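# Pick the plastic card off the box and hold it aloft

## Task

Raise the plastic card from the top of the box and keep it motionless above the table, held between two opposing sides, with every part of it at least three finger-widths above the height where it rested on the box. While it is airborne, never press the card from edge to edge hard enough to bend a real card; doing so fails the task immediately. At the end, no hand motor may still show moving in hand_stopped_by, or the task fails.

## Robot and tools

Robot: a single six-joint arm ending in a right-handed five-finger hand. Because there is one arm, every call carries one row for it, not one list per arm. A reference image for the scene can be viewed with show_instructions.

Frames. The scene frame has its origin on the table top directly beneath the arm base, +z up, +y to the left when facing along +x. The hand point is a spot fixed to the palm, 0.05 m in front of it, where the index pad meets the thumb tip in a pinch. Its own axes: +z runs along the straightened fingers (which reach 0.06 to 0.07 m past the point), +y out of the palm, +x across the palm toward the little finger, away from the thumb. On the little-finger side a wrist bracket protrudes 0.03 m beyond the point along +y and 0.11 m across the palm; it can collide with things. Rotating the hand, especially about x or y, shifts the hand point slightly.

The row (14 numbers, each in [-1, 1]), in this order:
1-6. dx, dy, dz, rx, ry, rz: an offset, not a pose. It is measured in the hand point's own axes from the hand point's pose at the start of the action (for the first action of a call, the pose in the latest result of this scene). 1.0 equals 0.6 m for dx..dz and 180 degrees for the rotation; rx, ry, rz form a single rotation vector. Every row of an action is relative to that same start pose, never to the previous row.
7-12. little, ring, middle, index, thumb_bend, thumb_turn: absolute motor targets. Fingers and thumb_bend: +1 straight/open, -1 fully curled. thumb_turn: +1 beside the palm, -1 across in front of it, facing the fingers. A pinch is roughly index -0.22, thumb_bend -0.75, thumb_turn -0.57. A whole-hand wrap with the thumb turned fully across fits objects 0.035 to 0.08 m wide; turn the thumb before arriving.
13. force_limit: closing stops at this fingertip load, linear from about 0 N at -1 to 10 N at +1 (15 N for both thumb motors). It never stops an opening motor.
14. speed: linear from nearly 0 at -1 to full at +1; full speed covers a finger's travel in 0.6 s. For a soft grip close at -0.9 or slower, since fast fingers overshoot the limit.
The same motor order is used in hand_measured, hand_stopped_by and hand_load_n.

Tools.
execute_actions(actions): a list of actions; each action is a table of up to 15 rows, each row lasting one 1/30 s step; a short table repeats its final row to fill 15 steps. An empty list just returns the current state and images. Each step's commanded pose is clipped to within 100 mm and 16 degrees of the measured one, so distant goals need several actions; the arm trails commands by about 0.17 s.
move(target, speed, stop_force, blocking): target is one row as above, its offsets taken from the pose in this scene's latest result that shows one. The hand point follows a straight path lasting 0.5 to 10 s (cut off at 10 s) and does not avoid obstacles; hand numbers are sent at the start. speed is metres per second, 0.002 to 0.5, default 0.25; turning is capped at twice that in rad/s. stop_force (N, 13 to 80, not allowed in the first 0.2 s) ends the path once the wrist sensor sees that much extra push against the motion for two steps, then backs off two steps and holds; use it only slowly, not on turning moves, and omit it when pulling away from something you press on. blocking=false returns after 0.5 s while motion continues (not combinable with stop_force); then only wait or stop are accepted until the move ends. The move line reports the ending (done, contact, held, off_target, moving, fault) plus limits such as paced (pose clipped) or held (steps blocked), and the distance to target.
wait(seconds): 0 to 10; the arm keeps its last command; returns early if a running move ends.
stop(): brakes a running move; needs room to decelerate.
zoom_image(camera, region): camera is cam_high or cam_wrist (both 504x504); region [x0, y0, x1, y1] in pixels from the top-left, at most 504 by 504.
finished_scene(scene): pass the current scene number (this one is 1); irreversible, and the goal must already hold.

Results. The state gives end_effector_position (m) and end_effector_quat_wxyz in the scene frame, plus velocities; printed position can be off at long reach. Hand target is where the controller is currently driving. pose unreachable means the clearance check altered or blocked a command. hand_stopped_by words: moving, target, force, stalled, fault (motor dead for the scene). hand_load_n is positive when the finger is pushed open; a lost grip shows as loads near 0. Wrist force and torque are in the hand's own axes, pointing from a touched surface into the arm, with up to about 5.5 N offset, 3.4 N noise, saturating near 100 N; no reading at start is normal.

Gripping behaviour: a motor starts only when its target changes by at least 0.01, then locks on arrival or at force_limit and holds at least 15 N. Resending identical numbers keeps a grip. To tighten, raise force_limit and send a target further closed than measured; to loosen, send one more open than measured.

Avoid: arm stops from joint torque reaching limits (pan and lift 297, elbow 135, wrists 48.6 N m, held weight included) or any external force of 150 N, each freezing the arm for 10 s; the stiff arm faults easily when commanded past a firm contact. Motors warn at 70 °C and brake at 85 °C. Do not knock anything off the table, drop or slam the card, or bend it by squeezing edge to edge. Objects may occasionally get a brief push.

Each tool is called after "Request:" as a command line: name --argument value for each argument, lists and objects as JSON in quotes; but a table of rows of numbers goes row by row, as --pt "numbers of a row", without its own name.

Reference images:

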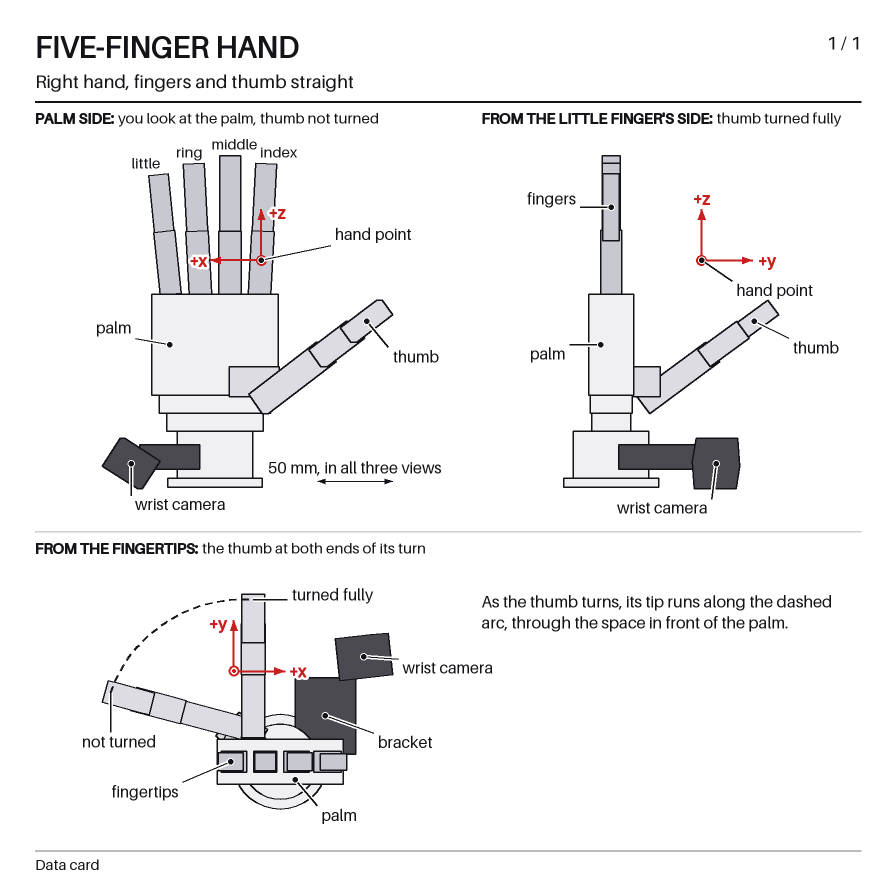

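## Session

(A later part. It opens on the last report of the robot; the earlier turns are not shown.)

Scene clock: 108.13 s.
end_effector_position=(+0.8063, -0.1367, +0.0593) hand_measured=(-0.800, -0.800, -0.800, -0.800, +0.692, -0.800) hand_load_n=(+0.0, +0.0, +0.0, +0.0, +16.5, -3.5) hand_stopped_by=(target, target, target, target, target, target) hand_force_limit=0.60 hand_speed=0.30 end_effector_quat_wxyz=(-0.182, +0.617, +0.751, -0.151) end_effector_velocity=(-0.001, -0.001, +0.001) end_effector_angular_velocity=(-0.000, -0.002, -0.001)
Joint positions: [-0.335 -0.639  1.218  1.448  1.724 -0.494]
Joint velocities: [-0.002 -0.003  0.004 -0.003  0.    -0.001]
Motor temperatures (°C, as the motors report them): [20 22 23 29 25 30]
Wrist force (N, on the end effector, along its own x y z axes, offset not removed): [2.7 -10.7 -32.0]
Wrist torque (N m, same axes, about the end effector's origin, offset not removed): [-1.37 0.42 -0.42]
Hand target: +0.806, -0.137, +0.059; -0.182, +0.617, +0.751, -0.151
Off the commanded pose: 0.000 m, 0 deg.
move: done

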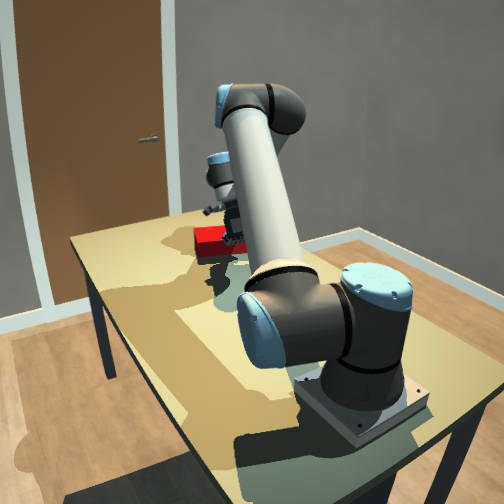

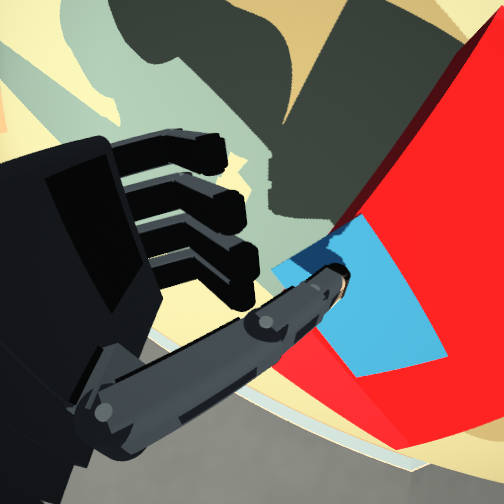

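Request:
move --target '[0,-0.015,0.007,0,0,0,-0.8,-0.8,0.4,0.4,0.6,-0.8,0.6,0.3]' --speed 0.01

Request:
execute_actions --actions '[[[0,0,0,0,0,0,-0.8,-0.8,-0.4,-0.4,0.6,-0.8,0.0,-0.5]],[[0,0,0,0,0,0,-0.8,-0.8,-0.4,-0.4,0.6,-0.8,0.0,-0.5]],[[0,0,0,0,0,0,-0.8,-0.8,-0.4,-0.4,0.6,-0.8,0.0,-0.5]],[[0,0,0,0,0,0,-0.8,-0.8,-0.4,-0.4,0.6,-0.8,0.0,-0.5]]]'

Scene clock: 110.40 s.
end_effector_position=(+0.7967, -0.1385, +0.0596) hand_measured=(-0.800, -0.800, +0.400, +0.400, +0.688, -0.800) hand_load_n=(+0.0, +0.0, +0.0, +0.0, +13.0, -2.5) hand_stopped_by=(target, target, target, target, target, target) hand_force_limit=0.60 hand_speed=0.30 end_effector_quat_wxyz=(-0.182, +0.617, +0.751, -0.151) end_effector_velocity=(-0.002, -0.001, -0.001) end_effector_angular_velocity=(+0.001, +0.001, -0.001)
Joint positions: [-0.34  -0.653  1.246  1.434  1.727 -0.499]
Joint velocities: [-0.002 -0.001  0.004 -0.002  0.    -0.001]
Motor temperatures (°C, as the motors report them): [20 22 23 29 25 30]
Wrist force (N, on the end effector, along its own x y z axes, offset not removed): [2.5 -7.5 -25.7]
Wrist torque (N m, same axes, about the end effector's origin, offset not removed): [-0.88 0.36 -0.44]
Hand target: +0.797, -0.139, +0.060; -0.182, +0.617, +0.751, -0.151
Off the commanded pose: 0.000 m, 0 deg.
move: done

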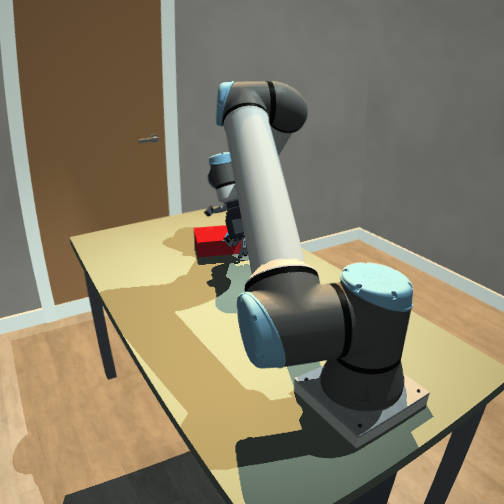

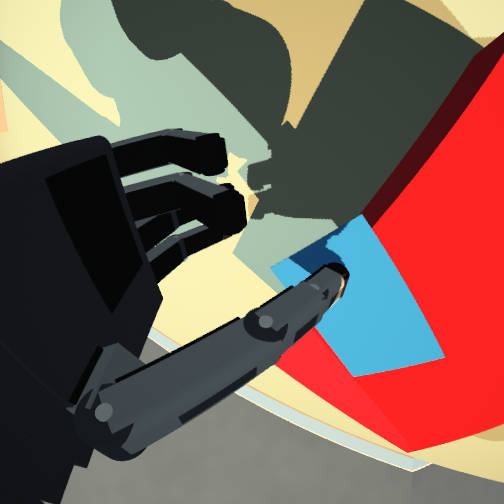

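Scene clock: 112.40 s.
end_effector_position=(+0.7967, -0.1385, +0.0596) hand_measured=(-0.800, -0.800, -0.400, -0.400, +0.688, -0.800) hand_load_n=(+0.0, +0.0, +0.0, +0.0, +13.5, -2.5) hand_stopped_by=(target, target, target, target, target, target) hand_force_limit=0.00 hand_speed=-0.50 end_effector_quat_wxyz=(-0.182, +0.617, +0.751, -0.151) end_effector_velocity=(-0.000, -0.000, +0.000) end_effector_angular_velocity=(+0.000, +0.000, -0.000)
Joint positions: [-0.34  -0.653  1.246  1.434  1.727 -0.499]
Joint velocities: [-0.    -0.     0.001 -0.    -0.    -0.   ]
Motor temperatures (°C, as the motors report them): [20 22 23 29 25 30]
Wrist force (N, on the end effector, along its own x y z axes, offset not removed): [4.1 -7.0 -26.6]
Wrist torque (N m, same axes, about the end effector's origin, offset not removed): [-0.87 0.20 -0.21]
Hand target: +0.797, -0.139, +0.060; -0.182, +0.617, +0.751, -0.151
Off the commanded pose: 0.000 m, 0 deg.

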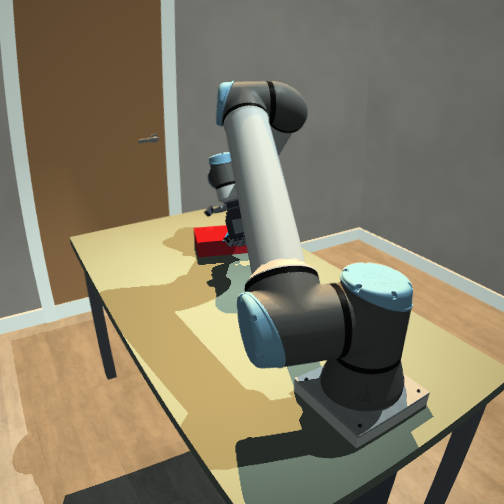

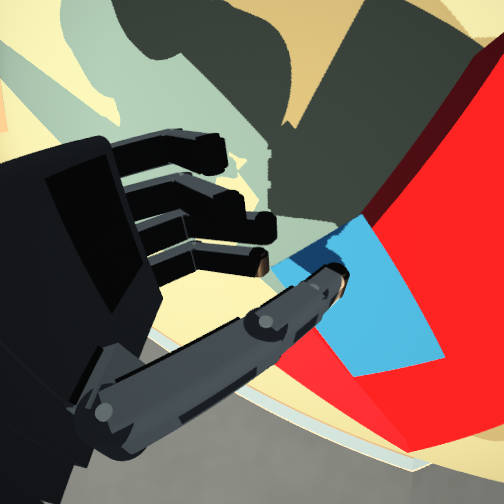

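Request:
move --target '[0,-0.01,-0.05,0,0,0,-0.8,-0.8,-0.8,0.0,-0.75,-0.57,0.6,0.3]' --speed 0.04

Request:
move --target '[0,0,0,-0.17,0,0,-0.8,-0.8,-0.8,0.0,-0.75,-0.57,0.6,0.3]' --speed 0.04

Scene clock: 114.90 s.
end_effector_position=(+0.8052, -0.1396, +0.0887) hand_measured=(-0.800, -0.800, -0.800, +0.000, +0.674, -0.570) hand_load_n=(+0.0, +0.0, +0.0, +0.0, +0.0, +0.0) hand_stopped_by=(target, target, target, target, force, target) hand_force_limit=0.60 hand_speed=0.30 end_effector_quat_wxyz=(-0.182, +0.617, +0.751, -0.151) end_effector_velocity=(+0.001, -0.002, +0.001) end_effector_angular_velocity=(+0.000, +0.001, -0.002)
Joint positions: [-0.338 -0.668  1.214  1.48   1.726 -0.497]
Joint velocities: [-0.002  0.001 -0.003  0.003 -0.     0.   ]
Motor temperatures (°C, as the motors report them): [20 22 23 29 25 30]
Wrist force (N, on the end effector, along its own x y z axes, offset not removed): [-0.8 -2.6 -3.2]
Wrist torque (N m, same axes, about the end effector's origin, offset not removed): [-0.02 0.64 -0.38]
Hand target: +0.805, -0.140, +0.089; -0.182, +0.617, +0.751, -0.151
Off the commanded pose: 0.000 m, 0 deg.
move: done

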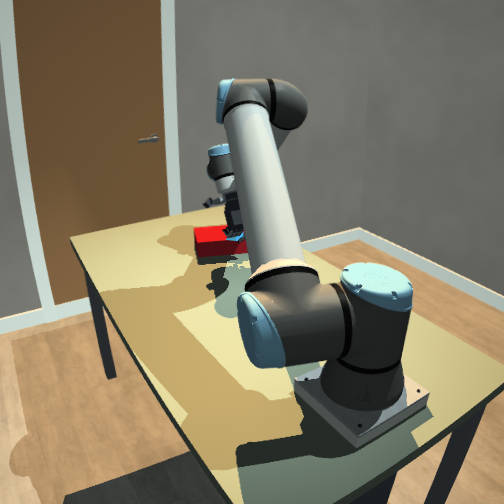

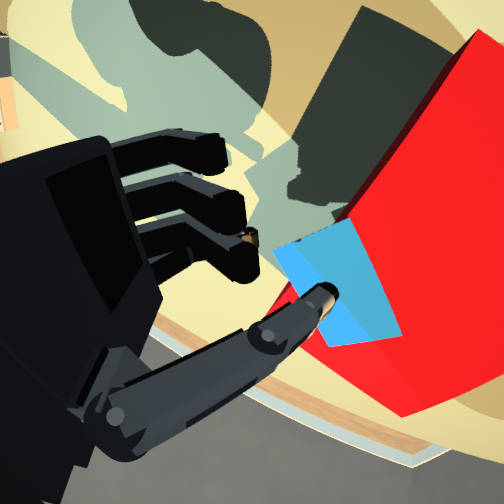

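Scene clock: 121.80 s.
end_effector_position=(+0.8053, -0.1397, +0.0889) hand_measured=(-0.800, -0.800, -0.800, +0.000, +0.674, -0.570) hand_load_n=(+0.0, +0.0, +0.0, +0.0, +0.0, +0.0) hand_stopped_by=(target, target, target, target, force, target) hand_force_limit=0.60 hand_speed=0.30 end_effector_quat_wxyz=(-0.013, +0.643, +0.764, +0.052) end_effector_velocity=(+0.000, +0.000, +0.000) end_effector_angular_velocity=(+0.002, -0.012, -0.001)
Joint positions: [-0.435 -0.89   1.534  0.927  1.463 -0.606]
Joint velocities: [-0.002 -0.004  0.007 -0.013 -0.007 -0.001]
Motor temperatures (°C, as the motors report them): [20 22 23 29 25 30]
Wrist force (N, on the end effector, along its own x y z axes, offset not removed): [-1.2 -1.9 -4.5]
Wrist torque (N m, same axes, about the end effector's origin, offset not removed): [0.11 0.73 -0.34]
Hand target: +0.805, -0.140, +0.089; -0.013, +0.643, +0.764, +0.052
Off the commanded pose: 0.000 m, 0 deg.
move: done

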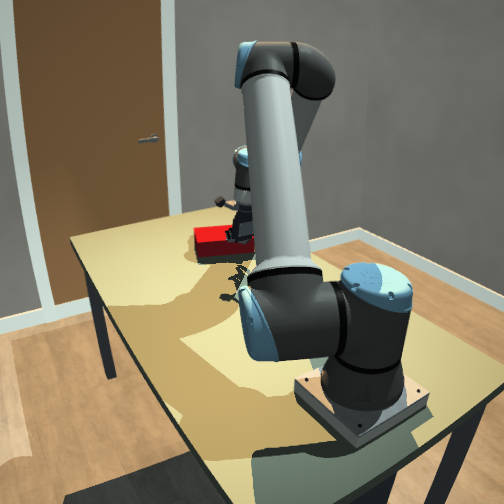

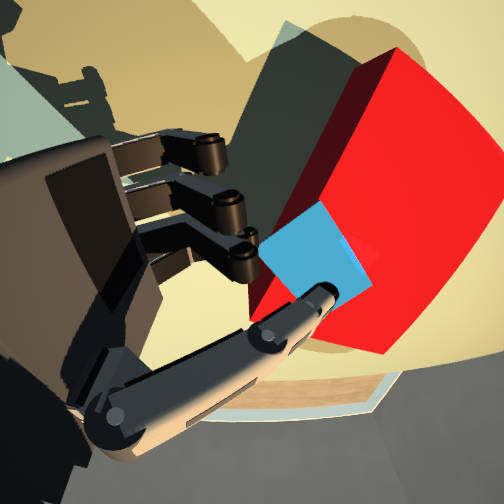

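Thumb stalled on its force limit; re-sending the pinch shape.

Request:
move --target '[0,0,0,0,0,0,-0.8,-0.8,-0.8,0.0,-0.74,-0.57,0.6,0.3]'

Request:
wait --seconds 1

Scene clock: 123.53 s.
end_effector_position=(+0.8053, -0.1397, +0.0889) hand_measured=(-0.800, -0.800, -0.800, +0.000, -0.740, -0.570) hand_load_n=(+0.0, +0.0, +0.0, +0.0, +0.0, +0.0) hand_stopped_by=(target, target, target, target, target, target) hand_force_limit=0.60 hand_speed=0.30 end_effector_quat_wxyz=(-0.013, +0.643, +0.764, +0.052) end_effector_velocity=(-0.000, -0.000, +0.000) end_effector_angular_velocity=(-0.000, +0.000, -0.000)
Joint positions: [-0.435 -0.89   1.534  0.927  1.463 -0.606]
Joint velocities: [-0. -0.  0. -0.  0. -0.]
Motor temperatures (°C, as the motors report them): [20 22 23 29 25 30]
Wrist force (N, on the end effector, along its own x y z axes, offset not removed): [1.1 -2.1 -2.2]
Wrist torque (N m, same axes, about the end effector's origin, offset not removed): [0.04 0.35 -0.34]
Hand target: +0.805, -0.140, +0.089; -0.013, +0.643, +0.764, +0.052
Off the commanded pose: 0.000 m, 0 deg.
move: done

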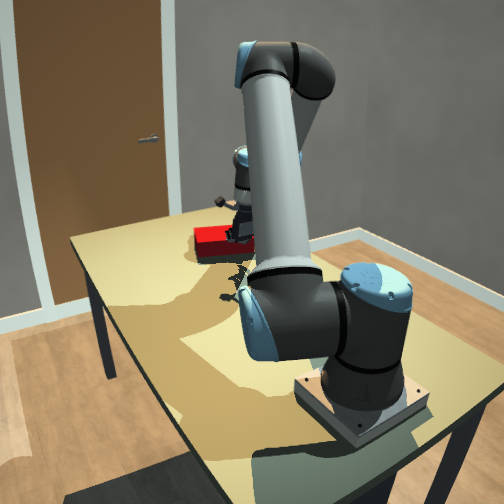

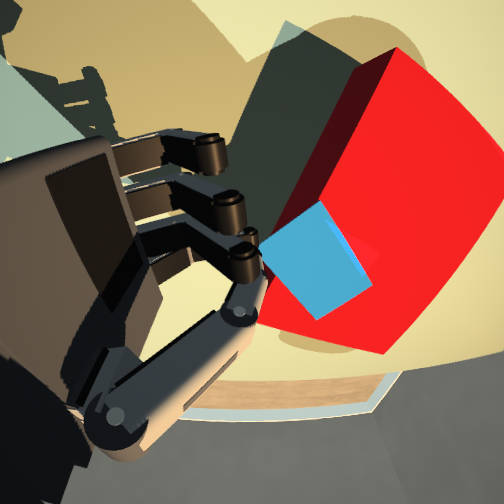

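Scene clock: 124.53 s.
end_effector_position=(+0.8053, -0.1397, +0.0889) hand_measured=(-0.800, -0.800, -0.800, +0.000, -0.740, -0.570) hand_load_n=(+0.0, +0.0, +0.0, +0.0, +0.0, +0.0) hand_stopped_by=(target, target, target, target, target, target) hand_force_limit=0.60 hand_speed=0.30 end_effector_quat_wxyz=(-0.013, +0.643, +0.764, +0.052) end_effector_velocity=(-0.000, -0.001, +0.000) end_effector_angular_velocity=(-0.000, -0.000, -0.001)
Joint positions: [-0.435 -0.89   1.534  0.927  1.463 -0.606]
Joint velocities: [-0.002 -0.001  0.     0.     0.    -0.   ]
Motor temperatures (°C, as the motors report them): [20 22 23 29 25 30]
Wrist force (N, on the end effector, along its own x y z axes, offset not removed): [1.1 -2.9 -2.9]
Wrist torque (N m, same axes, about the end effector's origin, offset not removed): [-0.07 0.40 -0.20]
Hand target: +0.805, -0.140, +0.089; -0.013, +0.643, +0.764, +0.052
Off the commanded pose: 0.000 m, 0 deg.
wait: 1.00 s; at rest by 0.17 s

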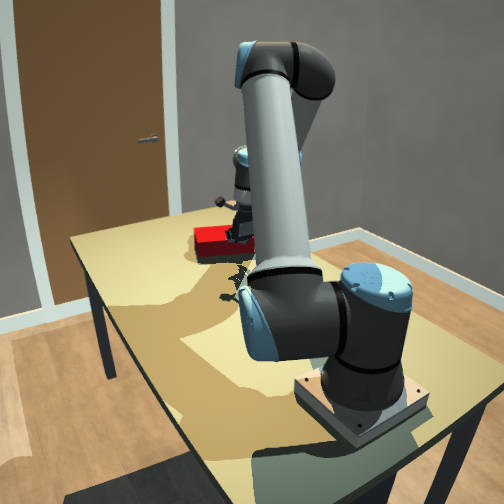

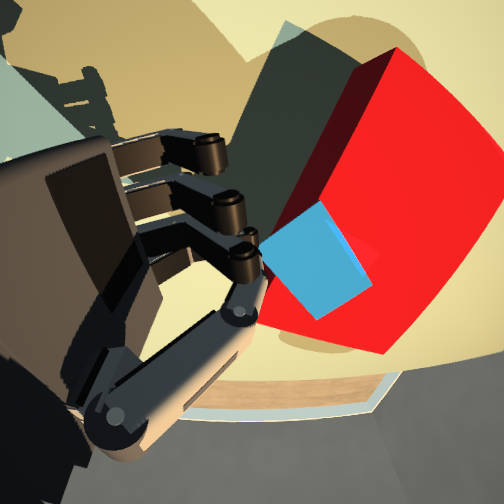

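Request:
move --target '[0.03,0.06,0.03,0,0,0,-0.8,-0.8,-0.8,0.6,-0.74,-0.57,0.6,0.3]' --speed 0.04

Scene clock: 126.63 s.
end_effector_position=(+0.8382, -0.1143, +0.0748) hand_measured=(-0.800, -0.800, -0.800, +0.600, -0.740, -0.570) hand_load_n=(+0.0, +0.0, +0.0, +0.0, +0.0, +0.0) hand_stopped_by=(target, target, target, target, target, target) hand_force_limit=0.60 hand_speed=0.30 end_effector_quat_wxyz=(-0.013, +0.643, +0.764, +0.052) end_effector_velocity=(+0.001, +0.000, -0.003) end_effector_angular_velocity=(+0.001, +0.003, -0.001)
Joint positions: [-0.386 -0.839  1.469  0.937  1.463 -0.556]
Joint velocities: [ 0.001  0.005 -0.003  0.001  0.     0.002]
Motor temperatures (°C, as the motors report them): [20 22 23 29 25 30]
Wrist force (N, on the end effector, along its own x y z axes, offset not removed): [1.5 -1.2 -5.4]
Wrist torque (N m, same axes, about the end effector's origin, offset not removed): [0.33 0.41 -0.11]
Hand target: +0.838, -0.114, +0.075; -0.013, +0.643, +0.764, +0.052
Off the commanded pose: 0.000 m, 0 deg.
move: done

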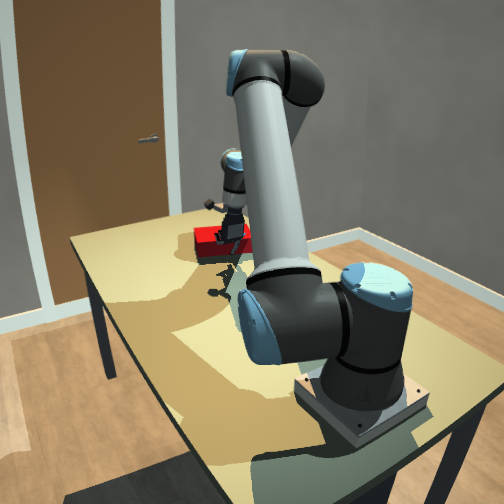

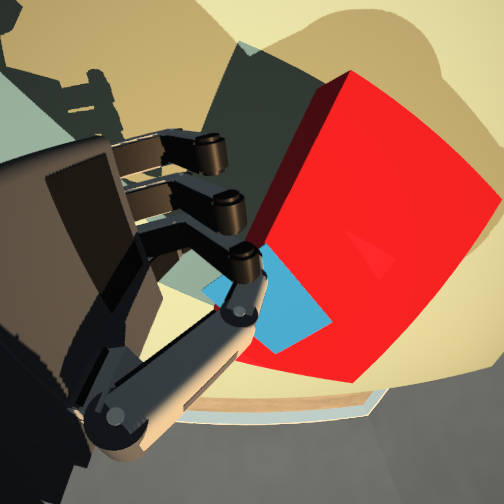

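Request:
move --target '[-0.02,-0.005,0,0,0,0,-0.8,-0.8,-0.8,0.6,-0.74,-0.57,0.6,0.3]' --speed 0.04

Request:
move --target '[0,0,0.08,0,0,0,-0.8,-0.8,-0.8,0.6,-0.74,-0.57,0.6,0.3]' --speed 0.004 --stop_force 13

Scene clock: 128.03 s.
end_effector_position=(+0.8374, -0.1264, +0.0736) hand_measured=(-0.800, -0.800, -0.800, +0.600, -0.740, -0.570) hand_load_n=(+0.0, +0.0, +0.0, +0.0, +0.0, +0.0) hand_stopped_by=(target, target, target, target, target, target) hand_force_limit=0.60 hand_speed=0.30 end_effector_quat_wxyz=(-0.013, +0.643, +0.764, +0.052) end_effector_velocity=(-0.001, -0.002, -0.001) end_effector_angular_velocity=(+0.000, +0.001, +0.000)
Joint positions: [-0.401 -0.836  1.466  0.938  1.463 -0.571]
Joint velocities: [-0.002  0.001  0.     0.     0.    -0.002]
Motor temperatures (°C, as the motors report them): [20 22 23 29 25 30]
Wrist force (N, on the end effector, along its own x y z axes, offset not removed): [0.4 -2.0 -1.7]
Wrist torque (N m, same axes, about the end effector's origin, offset not removed): [-0.02 0.44 -0.23]
Hand target: +0.837, -0.127, +0.074; -0.013, +0.643, +0.764, +0.052
Off the commanded pose: 0.000 m, 0 deg.
move: done

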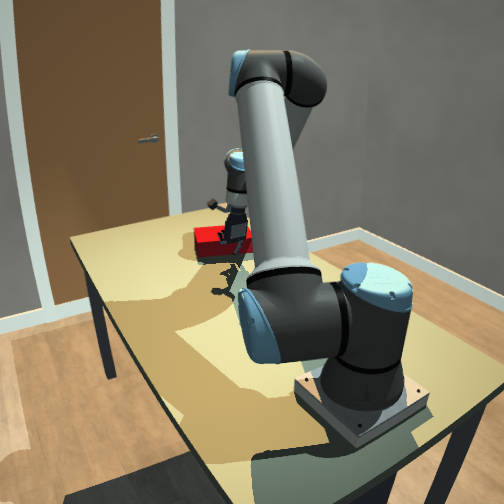

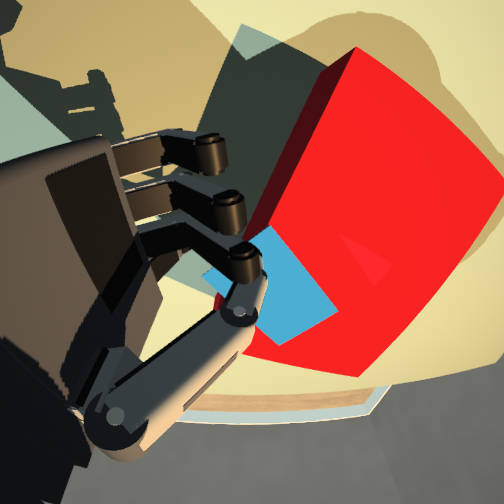

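Scene clock: 131.47 s.
end_effector_position=(+0.8379, -0.1252, +0.0613) hand_measured=(-0.800, -0.800, -0.800, +0.600, -0.740, -0.570) hand_load_n=(+0.0, +0.0, +0.0, -1.0, -1.5, -1.0) hand_stopped_by=(target, target, target, target, target, target) hand_force_limit=0.60 hand_speed=0.30 end_effector_quat_wxyz=(-0.013, +0.643, +0.764, +0.052) end_effector_velocity=(-0.000, +0.001, +0.001) end_effector_angular_velocity=(-0.000, -0.000, +0.001)
Joint positions: [-0.399 -0.824  1.469  0.922  1.463 -0.569]
Joint velocities: [ 0.001 -0.001  0.     0.001  0.    -0.   ]
Motor temperatures (°C, as the motors report them): [20 22 23 29 25 30]
Wrist force (N, on the end effector, along its own x y z axes, offset not removed): [3.5 -10.2 -23.2]
Wrist torque (N m, same axes, about the end effector's origin, offset not removed): [0.53 0.05 -0.26]
Hand target: +0.838, -0.125, +0.062; -0.013, +0.643, +0.764, +0.052
Off the commanded pose: 0.036 m, 0 deg.
move: contact

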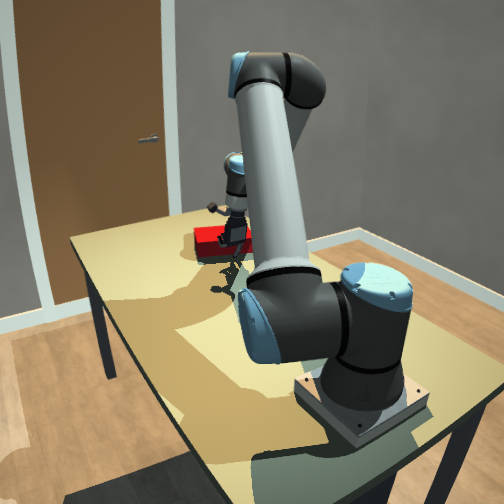

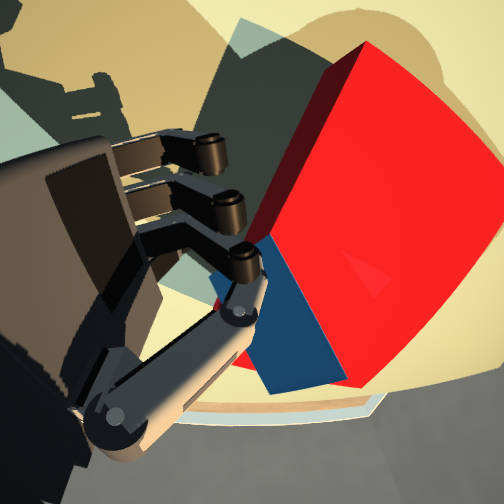

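Request:
execute_actions --actions '[[[0,0,-0.003,0,0,0,-0.8,-0.8,-0.8,-0.35,-0.74,-0.57,0.0,-0.3]],[[0,0,0,0,0,0,-0.8,-0.8,-0.8,-0.35,-0.74,-0.57,0.0,-0.3]],[[0,0,0,0,0,0,-0.8,-0.8,-0.8,-0.35,-0.74,-0.57,0.0,-0.3]],[[0,0,0,0,0,0,-0.8,-0.8,-0.8,-0.35,-0.74,-0.57,0.0,-0.3]]]'

Scene clock: 134.00 s.
end_effector_position=(+0.8379, -0.1253, +0.0631) hand_measured=(-0.800, -0.800, -0.800, -0.210, -0.740, -0.570) hand_load_n=(+0.0, +0.0, +0.0, +6.0, +1.5, +0.0) hand_stopped_by=(target, target, target, force, target, target) hand_force_limit=0.00 hand_speed=-0.30 end_effector_quat_wxyz=(-0.013, +0.643, +0.764, +0.052) end_effector_velocity=(+0.000, +0.001, -0.001) end_effector_angular_velocity=(+0.000, +0.000, +0.001)
Joint positions: [-0.4   -0.826  1.469  0.924  1.463 -0.57 ]
Joint velocities: [ 0.001  0.001  0.    -0.    -0.     0.   ]
Motor temperatures (°C, as the motors report them): [20 22 23 29 25 30]
Wrist force (N, on the end effector, along its own x y z axes, offset not removed): [0.2 -5.6 -5.9]
Wrist torque (N m, same axes, about the end effector's origin, offset not removed): [-0.22 0.51 -0.45]
Hand target: +0.838, -0.125, +0.063; -0.013, +0.643, +0.764, +0.052
Off the commanded pose: 0.000 m, 0 deg.

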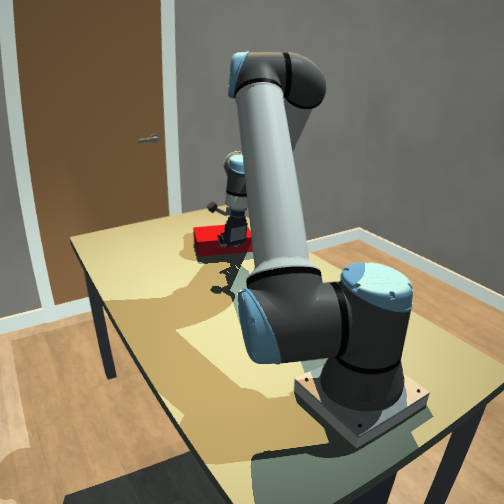

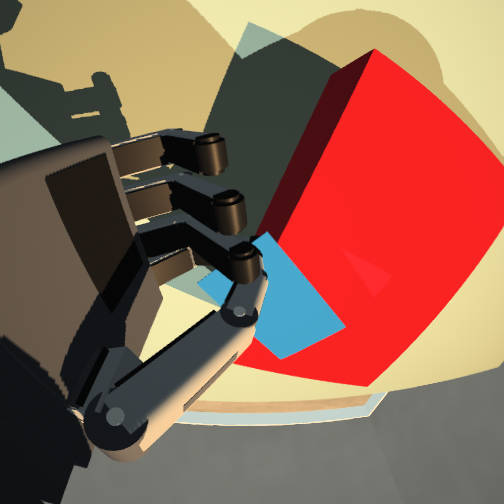

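Lifting up and slightly away from the table's far edge to test the pinch.

Request:
move --target '[0.03,-0.04,-0.16,0,0,0,-0.8,-0.8,-0.8,-0.35,-0.74,-0.57,0.0,-0.3]' --speed 0.05

Request:
zoom_image --camera "cam_high" --region '[140,150,340,300]'

Scene clock: 136.93 s.
end_effector_position=(+0.8069, -0.1212, +0.1585) hand_measured=(-0.800, -0.800, -0.800, -0.210, -0.740, -0.570) hand_load_n=(+0.0, +0.0, +0.0, +3.0, +1.5, +0.5) hand_stopped_by=(target, target, target, force, target, target) hand_force_limit=0.00 hand_speed=-0.30 end_effector_quat_wxyz=(-0.013, +0.643, +0.764, +0.052) end_effector_velocity=(-0.000, +0.001, +0.002) end_effector_angular_velocity=(-0.000, -0.001, +0.001)
Joint positions: [-0.411 -0.957  1.505  1.021  1.463 -0.581]
Joint velocities: [ 0.001 -0.002 -0.     0.002  0.    -0.   ]
Motor temperatures (°C, as the motors report them): [20 22 23 29 25 30]
Wrist force (N, on the end effector, along its own x y z axes, offset not removed): [1.6 -2.0 -3.6]
Wrist torque (N m, same axes, about the end effector's origin, offset not removed): [0.03 0.24 -0.15]
Hand target: +0.807, -0.121, +0.159; -0.013, +0.643, +0.764, +0.052
Off the commanded pose: 0.000 m, 0 deg.
move: done

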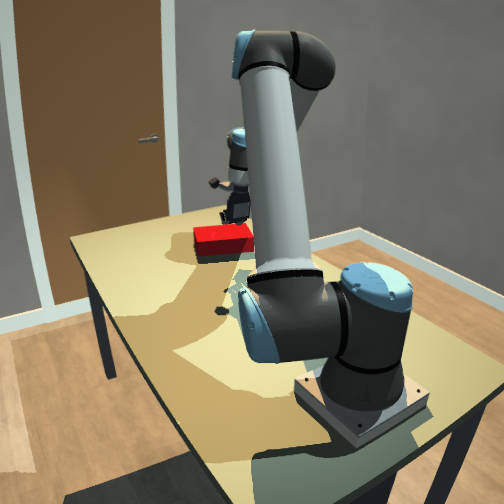

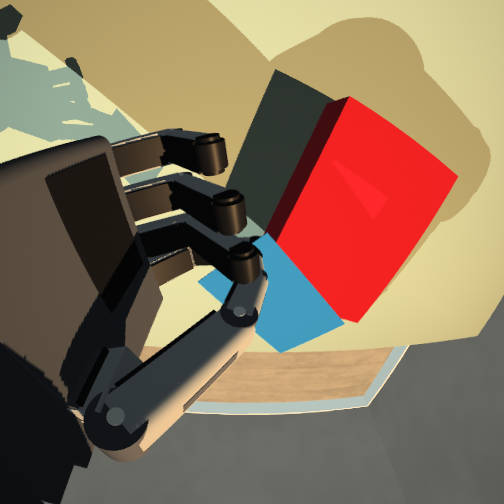

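Region (140, 150, 340, 300) of cam_high's 504x504 image, scaled by 2.520, with more detail than that image has; it fills the top 378 rows of this view, and the rest is white.

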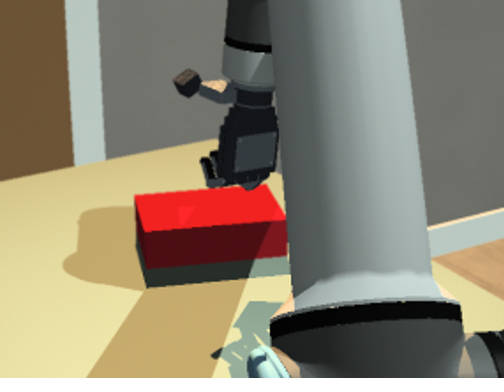

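The card is held, lifted about 9 cm, by a pinch on its two faces.

Request:
finished_scene --scene 1

The scene is finished: the task was done.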